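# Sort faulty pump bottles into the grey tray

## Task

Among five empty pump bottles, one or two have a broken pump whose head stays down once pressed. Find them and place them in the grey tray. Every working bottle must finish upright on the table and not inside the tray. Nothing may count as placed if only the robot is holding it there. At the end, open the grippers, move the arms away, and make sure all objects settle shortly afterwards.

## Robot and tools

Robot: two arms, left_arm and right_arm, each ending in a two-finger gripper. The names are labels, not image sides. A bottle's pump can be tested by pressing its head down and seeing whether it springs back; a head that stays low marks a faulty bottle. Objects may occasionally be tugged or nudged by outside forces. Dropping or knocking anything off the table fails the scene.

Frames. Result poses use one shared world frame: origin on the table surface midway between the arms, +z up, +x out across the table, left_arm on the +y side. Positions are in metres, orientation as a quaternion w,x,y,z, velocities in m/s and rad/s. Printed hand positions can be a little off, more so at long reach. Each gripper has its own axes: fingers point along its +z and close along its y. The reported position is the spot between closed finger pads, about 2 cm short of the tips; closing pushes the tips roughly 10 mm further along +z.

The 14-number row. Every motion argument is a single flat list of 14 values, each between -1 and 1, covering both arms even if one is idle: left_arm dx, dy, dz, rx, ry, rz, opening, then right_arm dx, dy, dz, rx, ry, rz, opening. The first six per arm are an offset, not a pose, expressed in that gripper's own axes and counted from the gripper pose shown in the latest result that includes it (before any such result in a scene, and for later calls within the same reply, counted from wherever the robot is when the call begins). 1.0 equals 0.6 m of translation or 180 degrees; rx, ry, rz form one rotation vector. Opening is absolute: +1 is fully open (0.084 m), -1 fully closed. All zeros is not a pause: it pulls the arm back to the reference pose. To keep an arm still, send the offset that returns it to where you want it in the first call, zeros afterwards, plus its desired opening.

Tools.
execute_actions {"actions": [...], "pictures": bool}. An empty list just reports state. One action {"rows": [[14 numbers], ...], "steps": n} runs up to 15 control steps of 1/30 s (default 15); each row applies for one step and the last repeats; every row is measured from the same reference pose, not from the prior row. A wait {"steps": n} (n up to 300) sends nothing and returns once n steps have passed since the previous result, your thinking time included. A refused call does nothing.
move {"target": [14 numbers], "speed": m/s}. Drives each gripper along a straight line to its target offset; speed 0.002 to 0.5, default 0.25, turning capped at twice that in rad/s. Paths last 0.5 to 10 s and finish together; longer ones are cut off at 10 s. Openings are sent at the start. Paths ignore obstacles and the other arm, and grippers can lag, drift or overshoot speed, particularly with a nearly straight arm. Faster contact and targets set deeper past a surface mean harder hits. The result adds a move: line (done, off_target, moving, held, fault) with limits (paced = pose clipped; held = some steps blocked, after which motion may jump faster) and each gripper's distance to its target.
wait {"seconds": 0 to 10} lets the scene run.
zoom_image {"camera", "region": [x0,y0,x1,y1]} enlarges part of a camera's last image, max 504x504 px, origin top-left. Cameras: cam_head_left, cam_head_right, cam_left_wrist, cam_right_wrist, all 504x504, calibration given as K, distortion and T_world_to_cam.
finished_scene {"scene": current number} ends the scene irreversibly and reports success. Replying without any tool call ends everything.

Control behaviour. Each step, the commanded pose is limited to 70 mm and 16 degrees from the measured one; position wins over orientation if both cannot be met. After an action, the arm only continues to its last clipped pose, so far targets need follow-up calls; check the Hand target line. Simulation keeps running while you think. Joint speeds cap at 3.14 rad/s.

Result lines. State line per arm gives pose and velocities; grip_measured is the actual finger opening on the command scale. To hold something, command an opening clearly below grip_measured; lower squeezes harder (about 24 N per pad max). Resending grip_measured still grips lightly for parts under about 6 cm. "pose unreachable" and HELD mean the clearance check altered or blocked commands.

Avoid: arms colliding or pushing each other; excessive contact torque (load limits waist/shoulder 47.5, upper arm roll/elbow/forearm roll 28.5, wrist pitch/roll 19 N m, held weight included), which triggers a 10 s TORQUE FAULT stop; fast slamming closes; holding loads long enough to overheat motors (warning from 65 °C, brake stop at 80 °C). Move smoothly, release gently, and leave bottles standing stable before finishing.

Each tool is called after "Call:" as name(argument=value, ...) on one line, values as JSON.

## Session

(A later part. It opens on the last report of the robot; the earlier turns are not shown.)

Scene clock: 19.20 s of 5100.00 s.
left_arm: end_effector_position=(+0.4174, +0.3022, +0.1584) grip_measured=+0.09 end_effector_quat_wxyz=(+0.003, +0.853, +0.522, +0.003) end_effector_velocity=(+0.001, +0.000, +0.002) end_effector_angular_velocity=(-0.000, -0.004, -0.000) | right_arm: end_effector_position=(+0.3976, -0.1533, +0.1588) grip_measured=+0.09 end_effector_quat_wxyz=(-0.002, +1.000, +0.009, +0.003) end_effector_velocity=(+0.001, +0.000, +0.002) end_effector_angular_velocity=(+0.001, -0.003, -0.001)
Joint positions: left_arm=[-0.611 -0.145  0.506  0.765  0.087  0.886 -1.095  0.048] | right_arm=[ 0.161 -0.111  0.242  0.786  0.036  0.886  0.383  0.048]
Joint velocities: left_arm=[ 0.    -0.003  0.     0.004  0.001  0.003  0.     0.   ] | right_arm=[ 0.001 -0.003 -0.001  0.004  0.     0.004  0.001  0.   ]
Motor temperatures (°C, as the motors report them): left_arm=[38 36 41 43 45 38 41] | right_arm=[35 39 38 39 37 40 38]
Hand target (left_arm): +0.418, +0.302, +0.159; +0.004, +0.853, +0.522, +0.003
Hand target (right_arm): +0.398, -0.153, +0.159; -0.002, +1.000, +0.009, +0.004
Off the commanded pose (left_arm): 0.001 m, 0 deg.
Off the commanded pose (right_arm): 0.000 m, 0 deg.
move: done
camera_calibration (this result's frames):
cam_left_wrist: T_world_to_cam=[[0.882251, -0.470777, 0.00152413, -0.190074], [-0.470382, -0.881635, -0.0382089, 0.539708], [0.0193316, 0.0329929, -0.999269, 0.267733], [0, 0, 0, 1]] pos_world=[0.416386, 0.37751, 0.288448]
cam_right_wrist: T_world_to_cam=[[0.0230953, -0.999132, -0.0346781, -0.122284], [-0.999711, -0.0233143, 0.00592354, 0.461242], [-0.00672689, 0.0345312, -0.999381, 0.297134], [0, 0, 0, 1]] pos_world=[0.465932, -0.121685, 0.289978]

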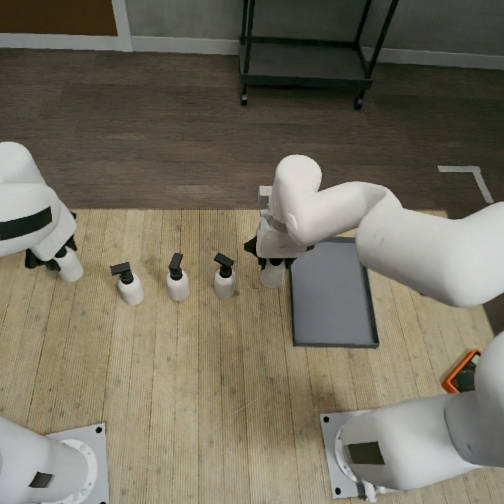

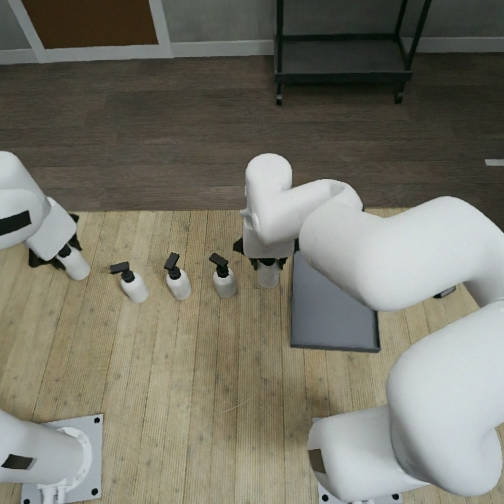

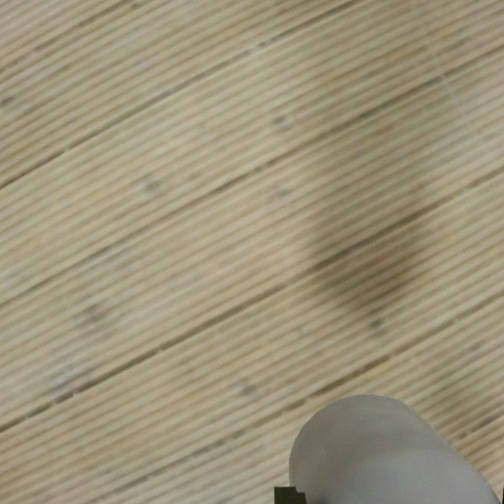

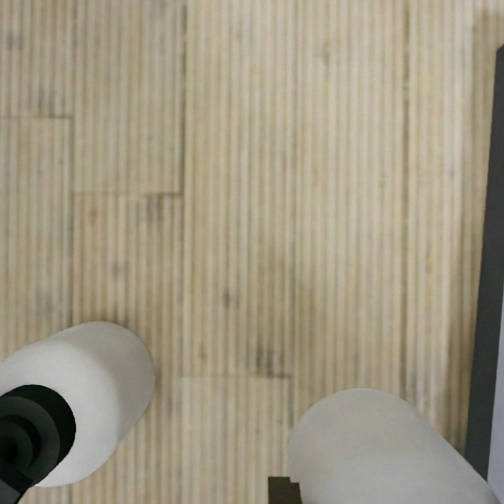

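Call:
move(target=[-0.096,-0.189,0,0,0,0.35,-0.3,0.13,0.295,0,0,0,0,-0.3], speed=0.25)

Call:
move(target=[0,0.57,0,0,0,0,-0.3,0,0,0.115,0,0,0,-0.3], speed=0.2)

Call:
move(target=[0,0,0.125,0,0,0,-0.3,0,0,0,0,0,0,1], speed=0.08)

Call:
move(target=[0,0,0,0,0,0,1,0,0,-0.2,0,0,0,1], speed=0.2)

Call:
move(target=[0,0,-0.2,0,0,0,1,0,0,0,0,0,0,1], speed=0.15)

Call:
move(target=[0,-0.45,0,0,0,0,1,-0.303,-0.495,0,0,0,0,1], speed=0.2)

Scene clock: 23.57 s of 5100.00 s.
left_arm: end_effector_position=(+0.2902, +0.3025, +0.1572) grip_measured=+0.09 end_effector_quat_wxyz=(+0.002, +1.000, +0.000, +0.004) end_effector_velocity=(-0.001, -0.000, +0.000) end_effector_angular_velocity=(+0.001, +0.000, -0.007) | right_arm: end_effector_position=(+0.4787, -0.3291, +0.1585) grip_measured=+0.09 end_effector_quat_wxyz=(-0.002, +1.000, +0.009, +0.003) end_effector_velocity=(+0.000, -0.003, -0.000) end_effector_angular_velocity=(-0.000, +0.001, -0.003)
Joint positions: left_arm=[-0.615 -0.693  0.543  0.382  0.392  1.028 -0.22   0.048] | right_arm=[-0.043  0.032  0.013  0.943  0.004  0.904 -0.029  0.048]
Joint velocities: left_arm=[ 0.    -0.003 -0.001 -0.002  0.001  0.002  0.005 -0.   ] | right_arm=[-0.003  0.001 -0.002  0.001 -0.     0.    -0.002 -0.   ]
Motor temperatures (°C, as the motors report them): left_arm=[38 36 41 43 45 38 41] | right_arm=[35 39 38 39 37 40 38]
Hand target (left_arm): +0.290, +0.302, +0.157; +0.002, +1.000, -0.000, +0.004
Hand target (right_arm): +0.479, -0.330, +0.158; -0.002, +1.000, +0.009, +0.003
Off the commanded pose (left_arm): 0.000 m, 0 deg.
Off the commanded pose (right_arm): 0.000 m, 0 deg.
move: done
camera_calibration (this result's frames):
cam_left_wrist: T_world_to_cam=[[-0.0183038, -0.999826, -0.00359103, 0.344437], [-0.998856, 0.0184445, -0.044124, 0.362136], [0.0441825, 0.00277928, -0.99902, 0.270942], [0, 0, 0, 1]] pos_world=[0.356055, 0.336945, 0.287892]
cam_right_wrist: T_world_to_cam=[[0.0238088, -0.999161, -0.0333294, -0.300373], [-0.999696, -0.0240102, 0.00565333, 0.53802], [-0.00644883, 0.0331847, -0.999428, 0.302875], [0, 0, 0, 1]] pos_world=[0.546961, -0.297254, 0.289649]

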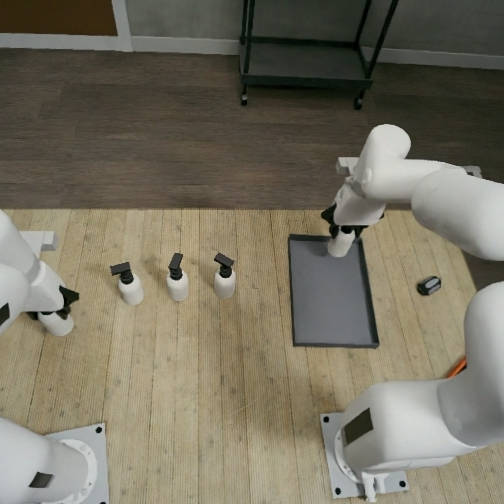

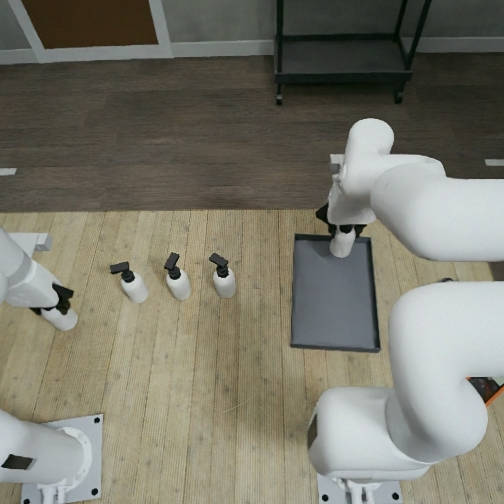

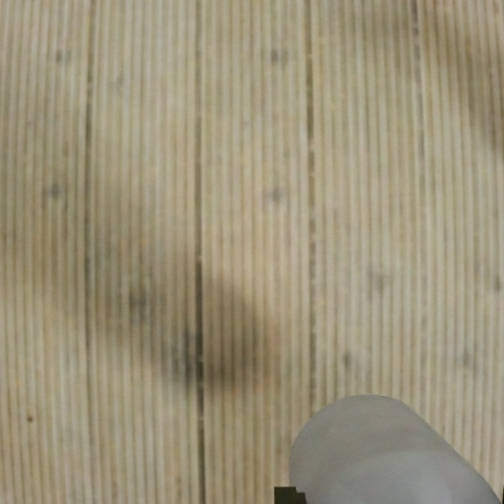

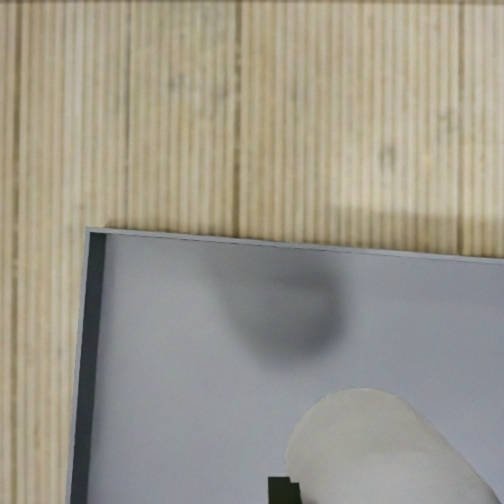

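Scene clock: 25.70 s of 5100.00 s.
left_arm: end_effector_position=(+0.2903, -0.0395, +0.1583) grip_measured=+0.09 end_effector_quat_wxyz=(+0.001, +1.000, +0.000, +0.004) end_effector_velocity=(-0.001, -0.004, +0.000) end_effector_angular_velocity=(-0.000, -0.001, -0.004) | right_arm: end_effector_position=(+0.4791, -0.3289, +0.0896) grip_measured=+0.09 end_effector_quat_wxyz=(-0.002, +1.000, +0.009, +0.004) end_effector_velocity=(-0.002, +0.000, -0.002) end_effector_angular_velocity=(+0.000, +0.005, +0.001)
Joint positions: left_arm=[-1.099 -0.09   0.088  0.804  0.016  0.886 -0.855  0.048] | right_arm=[-0.043  0.155  0.013  0.87   0.002  0.708 -0.028  0.048]
Joint velocities: left_arm=[-0.004  0.005 -0.005  0.006 -0.001  0.001 -0.004 -0.   ] | right_arm=[ 0.     0.001 -0.    -0.004  0.001 -0.    -0.001 -0.   ]
Motor temperatures (°C, as the motors report them): left_arm=[38 36 41 43 45 38 41] | right_arm=[35 39 38 39 37 40 38]
Hand target (left_arm): +0.290, -0.040, +0.158; +0.001, +1.000, -0.000, +0.004
Hand target (right_arm): +0.479, -0.329, +0.089; -0.002, +1.000, +0.009, +0.003
Off the commanded pose (left_arm): 0.000 m, 0 deg.
Off the commanded pose (right_arm): 0.000 m, 0 deg.
move: done
camera_calibration (this result's frames):
cam_left_wrist: T_world_to_cam=[[-0.017632, -0.999835, -0.00426998, 0.00243184], [-0.998828, 0.0178064, -0.0449954, 0.368664], [0.0450641, 0.00347162, -0.998978, 0.272779], [0, 0, 0, 1]] pos_world=[0.355982, -0.00508013, 0.289099]
cam_right_wrist: T_world_to_cam=[[0.0238499, -0.999166, -0.0331473, -0.302504], [-0.999697, -0.0240376, 0.00527727, 0.538896], [-0.00606965, 0.0330114, -0.999437, 0.233752], [0, 0, 0, 1]] pos_world=[0.547366, -0.297014, 0.220749]

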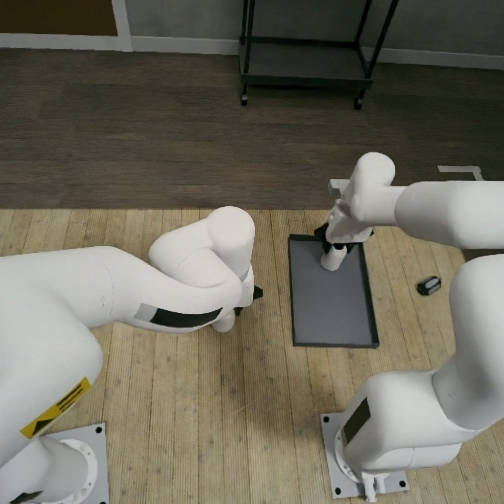

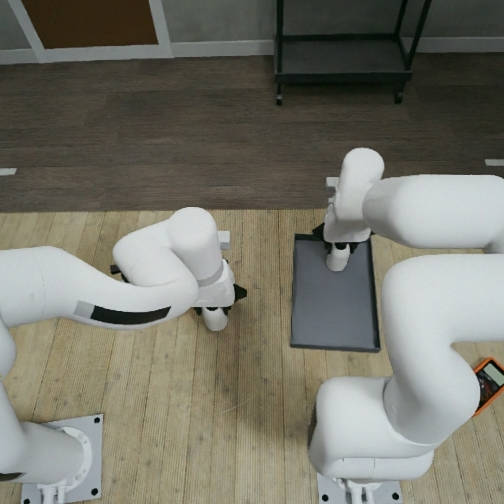

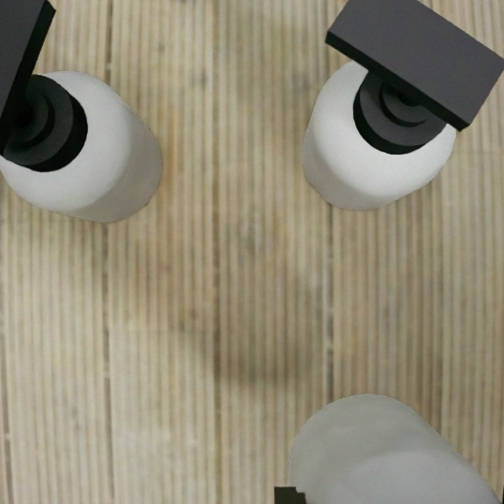

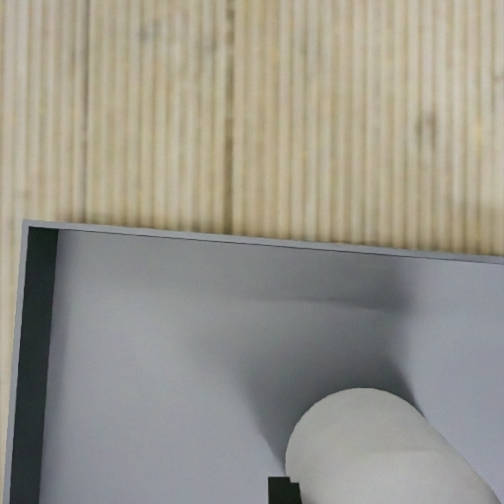

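Scene clock: 27.00 s of 5100.00 s.
left_arm: end_effector_position=(+0.2912, -0.0400, +0.0837) grip_measured=+0.09 end_effector_quat_wxyz=(+0.002, +1.000, +0.000, +0.005) end_effector_velocity=(-0.000, +0.000, -0.001) end_effector_angular_velocity=(+0.000, +0.000, +0.001) | right_arm: end_effector_position=(+0.4791, -0.3289, +0.0896) grip_measured=+1.00 end_effector_quat_wxyz=(-0.002, +1.000, +0.009, +0.004) end_effector_velocity=(-0.000, +0.001, -0.000) end_effector_angular_velocity=(+0.000, +0.001, -0.000)
Joint positions: left_arm=[-1.099  0.061  0.089  0.725 -0.001  0.656 -0.842  0.048] | right_arm=[-0.043  0.155  0.013  0.87   0.002  0.708 -0.028  0.084]
Joint velocities: left_arm=[ 0.     0.002  0.    -0.002 -0.001 -0.003 -0.    -0.   ] | right_arm=[ 0.001  0.    -0.    -0.001  0.    -0.     0.001 -0.   ]
Motor temperatures (°C, as the motors report them): left_arm=[38 36 41 44 45 38 41] | right_arm=[35 39 38 39 37 40 38]
Hand target (left_arm): +0.291, -0.040, +0.083; +0.001, +1.000, +0.000, +0.004
Hand target (right_arm): +0.479, -0.329, +0.090; -0.002, +1.000, +0.009, +0.004
Off the commanded pose (left_arm): 0.001 m, 0 deg.
Off the commanded pose (right_arm): 0.000 m, 0 deg.
move: done
camera_calibration (this result's frames):
cam_left_wrist: T_world_to_cam=[[-0.017759, -0.999835, -0.00378263, 0.0016184], [-0.998789, 0.0179138, -0.0458176, 0.366264], [0.0458778, 0.00296438, -0.998943, 0.197879], [0, 0, 0, 1]] pos_world=[0.356771, -0.00552961, 0.214457]
cam_right_wrist: T_world_to_cam=[[0.02385, -0.999166, -0.0331472, -0.302504], [-0.999697, -0.0240378, 0.00527722, 0.538896], [-0.0060696, 0.0330113, -0.999437, 0.233752], [0, 0, 0, 1]] pos_world=[0.547366, -0.297014, 0.220749]

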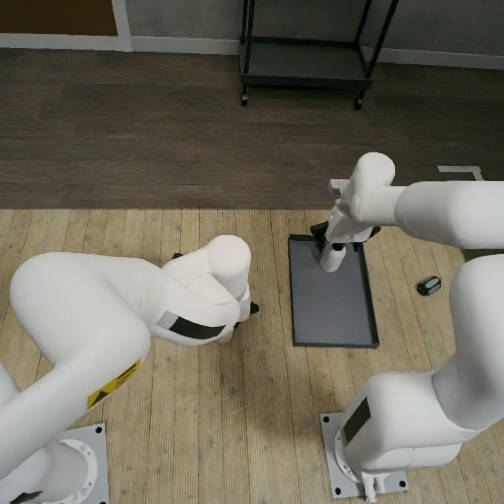

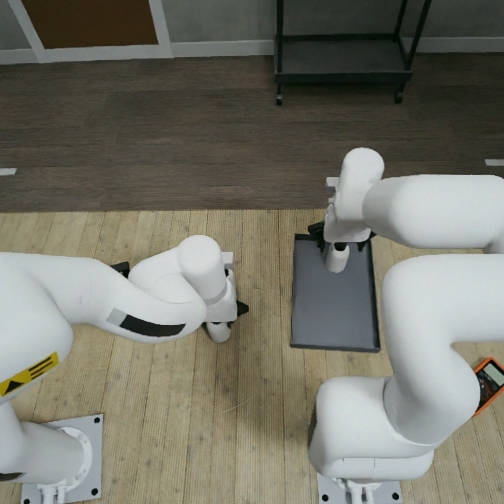

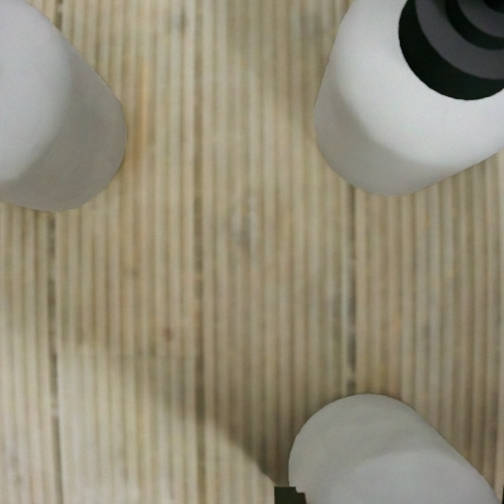

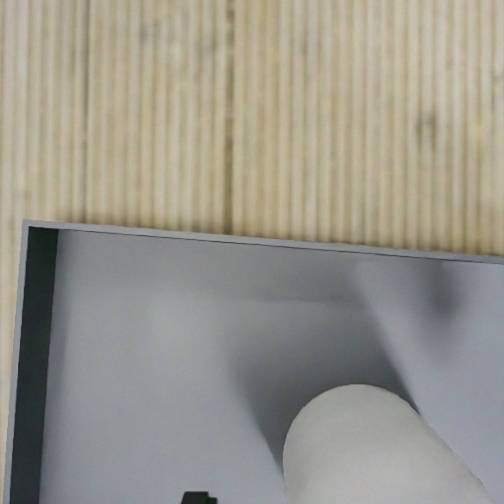

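Scene clock: 28.03 s of 5100.00 s.
left_arm: end_effector_position=(+0.2912, -0.0400, +0.0837) grip_measured=+1.00 end_effector_quat_wxyz=(+0.002, +1.000, +0.000, +0.005) end_effector_velocity=(+0.000, +0.000, -0.000) end_effector_angular_velocity=(+0.000, +0.000, +0.001) | right_arm: end_effector_position=(+0.4781, -0.3292, +0.2088) grip_measured=+1.00 end_effector_quat_wxyz=(-0.002, +1.000, +0.009, +0.003) end_effector_velocity=(+0.002, -0.000, +0.006) end_effector_angular_velocity=(+0.000, -0.010, -0.001)
Joint positions: left_arm=[-1.099  0.061  0.089  0.725 -0.001  0.656 -0.842  0.084] | right_arm=[-0.044 -0.03   0.012  1.024  0.004  1.049 -0.03   0.084]
Joint velocities: left_arm=[-0.     0.     0.001 -0.    -0.     0.     0.    -0.   ] | right_arm=[-0.    -0.005 -0.     0.009  0.     0.004  0.     0.   ]
Motor temperatures (°C, as the motors report them): left_arm=[38 36 41 44 45 38 41] | right_arm=[35 39 38 39 37 40 38]
Hand target (left_arm): +0.291, -0.040, +0.084; +0.002, +1.000, +0.000, +0.005
Hand target (right_arm): +0.478, -0.329, +0.210; -0.002, +1.000, +0.009, +0.004
Off the commanded pose (left_arm): 0.000 m, 0 deg.
Off the commanded pose (right_arm): 0.001 m, 0 deg.
move: done
camera_calibration (this result's frames):
cam_left_wrist: T_world_to_cam=[[-0.0177589, -0.999835, -0.00378153, 0.00161801], [-0.998789, 0.0179136, -0.0458185, 0.366264], [0.0458787, 0.00296326, -0.998943, 0.197879], [0, 0, 0, 1]] pos_world=[0.356771, -0.00552972, 0.214457]
cam_right_wrist: T_world_to_cam=[[0.0237705, -0.999157, -0.0334659, -0.298795], [-0.999686, -0.0240238, 0.00718692, 0.53679], [-0.00798483, 0.0332845, -0.999414, 0.353898], [0, 0, 0, 1]] pos_world=[0.54655, -0.297426, 0.339834]

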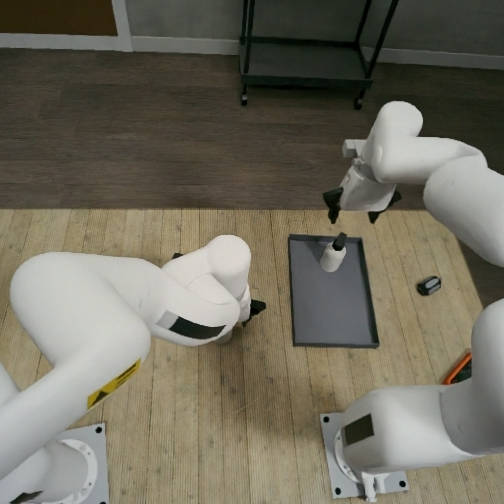

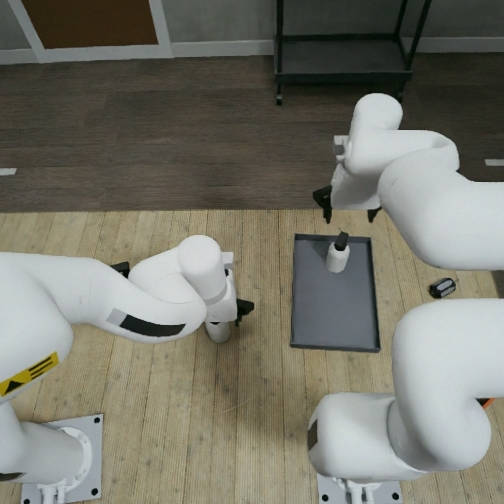

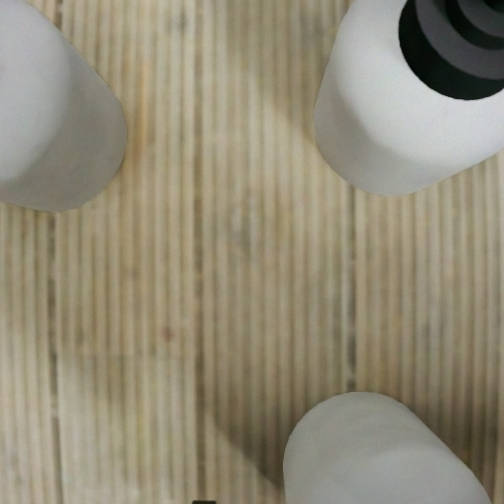

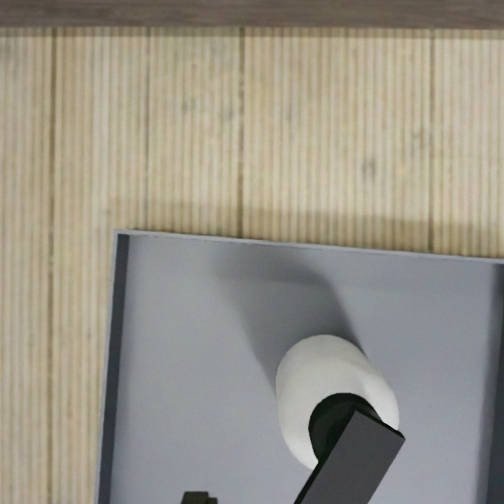

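Scene clock: 29.23 s of 5100.00 s.
left_arm: end_effector_position=(+0.2897, -0.0392, +0.2031) grip_measured=+1.00 end_effector_quat_wxyz=(+0.001, +1.000, +0.000, +0.004) end_effector_velocity=(+0.001, -0.002, +0.004) end_effector_angular_velocity=(-0.005, -0.005, -0.000) | right_arm: end_effector_position=(+0.4781, -0.3292, +0.2088) grip_measured=+1.00 end_effector_quat_wxyz=(-0.002, +1.000, +0.009, +0.003) end_effector_velocity=(-0.000, +0.000, -0.001) end_effector_angular_velocity=(+0.000, +0.001, +0.001)
Joint positions: left_arm=[-1.1   -0.151  0.086  0.877  0.02   1.021 -0.859  0.084] | right_arm=[-0.044 -0.03   0.012  1.024  0.004  1.049 -0.03   0.084]
Joint velocities: left_arm=[-0.    -0.003 -0.     0.007  0.     0.003 -0.    -0.   ] | right_arm=[ 0.     0.     0.    -0.001  0.001 -0.    -0.001 -0.   ]
Motor temperatures (°C, as the motors report them): left_arm=[38 36 41 44 45 38 41] | right_arm=[35 39 38 39 37 40 38]
Hand target (left_arm): +0.290, -0.039, +0.204; +0.002, +1.000, +0.000, +0.004
Hand target (right_arm): +0.478, -0.329, +0.209; -0.002, +1.000, +0.009, +0.003
Off the commanded pose (left_arm): 0.001 m, 0 deg.
Off the commanded pose (right_arm): 0.000 m, 0 deg.
move: done
camera_calibration (this result's frames):
cam_left_wrist: T_world_to_cam=[[-0.0175811, -0.999834, -0.00468197, 0.00300196], [-0.998852, 0.0177722, -0.0444854, 0.370047], [0.0445613, 0.00389449, -0.998999, 0.31765], [0, 0, 0, 1]] pos_world=[0.35552, -0.00481217, 0.333808]
cam_right_wrist: T_world_to_cam=[[0.0237702, -0.999157, -0.0334659, -0.298794], [-0.999686, -0.0240236, 0.00718756, 0.53679], [-0.00798547, 0.0332846, -0.999414, 0.353898], [0, 0, 0, 1]] pos_world=[0.54655, -0.297426, 0.339833]

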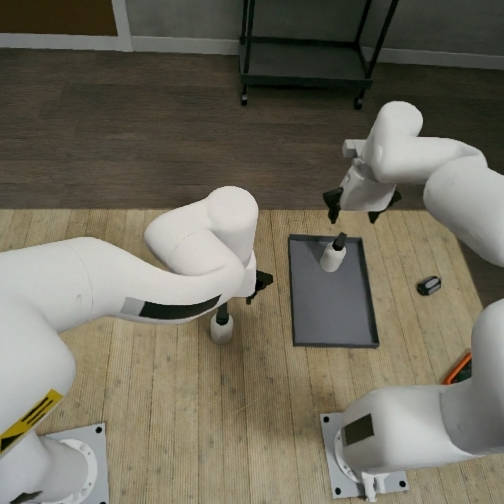

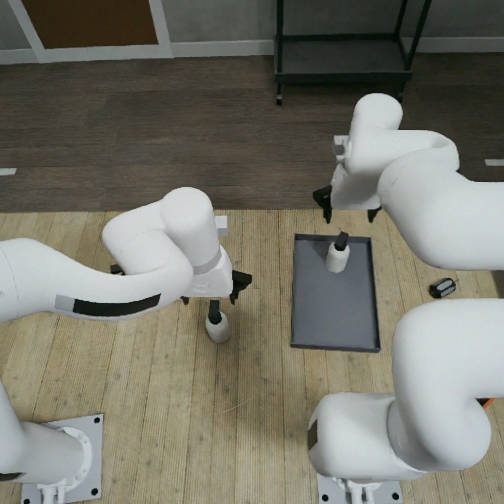

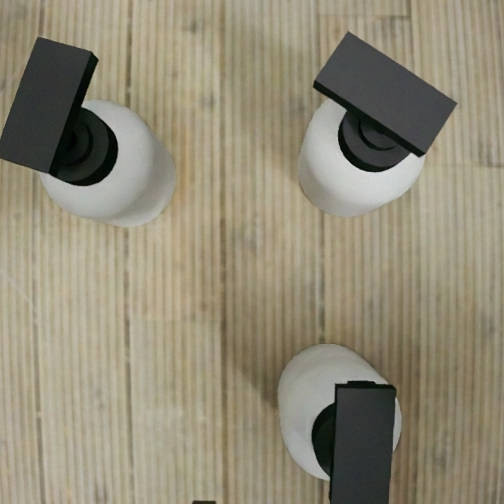

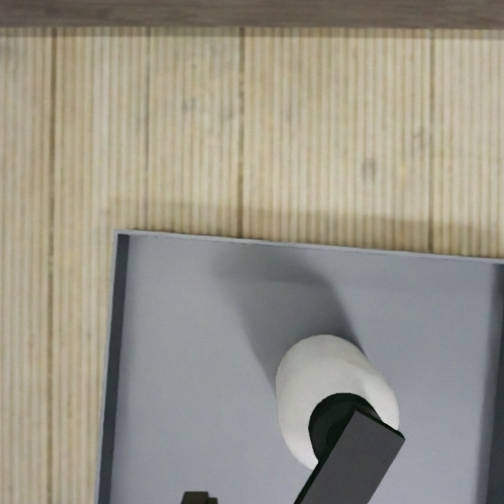

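Scene clock: 31.40 s of 5100.00 s.
left_arm: end_effector_position=(+0.2895, +0.2308, +0.2023) grip_measured=+1.00 end_effector_quat_wxyz=(+0.001, +1.000, +0.000, +0.003) end_effector_velocity=(-0.000, +0.001, -0.000) end_effector_angular_velocity=(-0.000, +0.000, +0.002) | right_arm: end_effector_position=(+0.2909, -0.0351, +0.2094) grip_measured=+1.00 end_effector_quat_wxyz=(-0.003, +1.000, +0.009, +0.002) end_effector_velocity=(-0.002, +0.003, +0.001) end_effector_angular_velocity=(-0.001, -0.003, +0.004)
Joint positions: left_arm=[-0.778 -0.718  0.406  0.476  0.287  1.16  -0.412  0.084] | right_arm=[ 0.294 -0.264  0.474  0.817  0.139  1.049  0.69   0.084]
Joint velocities: left_arm=[ 0.003 -0.002  0.002 -0.001  0.001  0.001  0.002 -0.   ] | right_arm=[ 0.002  0.001  0.007  0.003 -0.002 -0.001  0.006 -0.   ]
Motor temperatures (°C, as the motors report them): left_arm=[38 36 41 44 45 38 41] | right_arm=[35 39 38 39 37 40 38]
Hand target (left_arm): +0.290, +0.231, +0.202; +0.001, +1.000, +0.000, +0.003
Hand target (right_arm): +0.290, -0.035, +0.209; -0.003, +1.000, +0.009, +0.002
Off the commanded pose (left_arm): 0.000 m, 0 deg.
Off the commanded pose (right_arm): 0.001 m, 0 deg.
move: done
camera_calibration (this result's frames):
cam_left_wrist: T_world_to_cam=[[-0.0181448, -0.999826, -0.004242, 0.273048], [-0.998887, 0.0183122, -0.0434704, 0.364699], [0.0435405, 0.00344851, -0.999046, 0.31622], [0, 0, 0, 1]] pos_world=[0.355479, 0.265232, 0.33293]
cam_right_wrist: T_world_to_cam=[[0.0227136, -0.999098, -0.0358894, 0.000369154], [-0.9997, -0.023028, 0.00837044, 0.35656], [-0.00918935, 0.0356885, -0.999321, 0.343647], [0, 0, 0, 1]] pos_world=[0.359603, -0.00368454, 0.340442]

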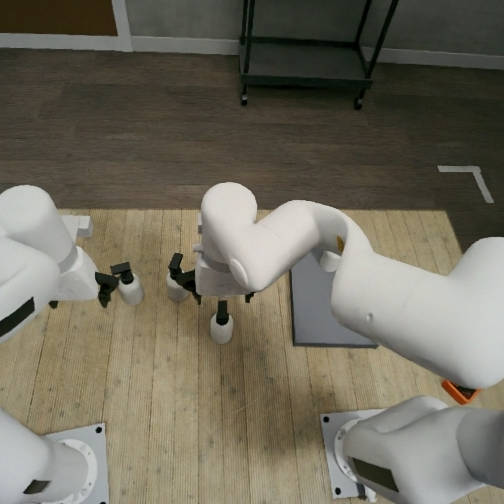

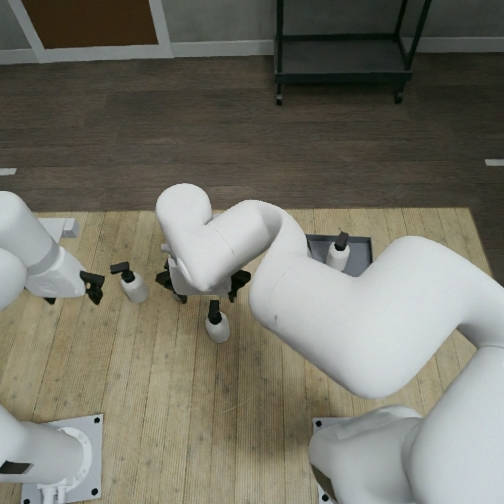

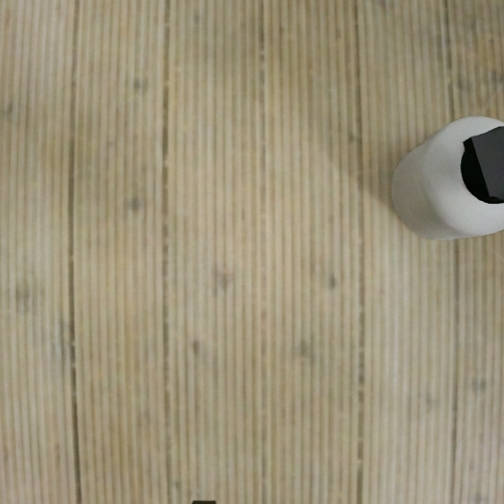

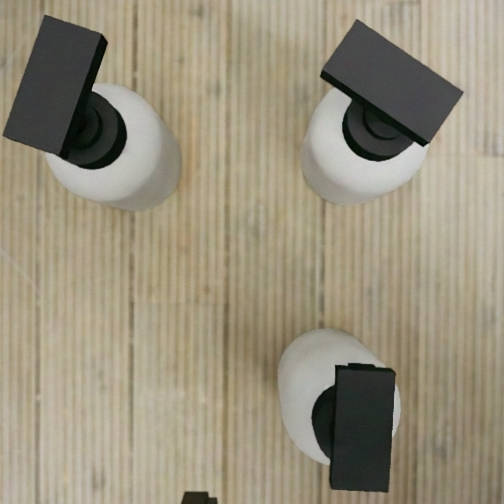

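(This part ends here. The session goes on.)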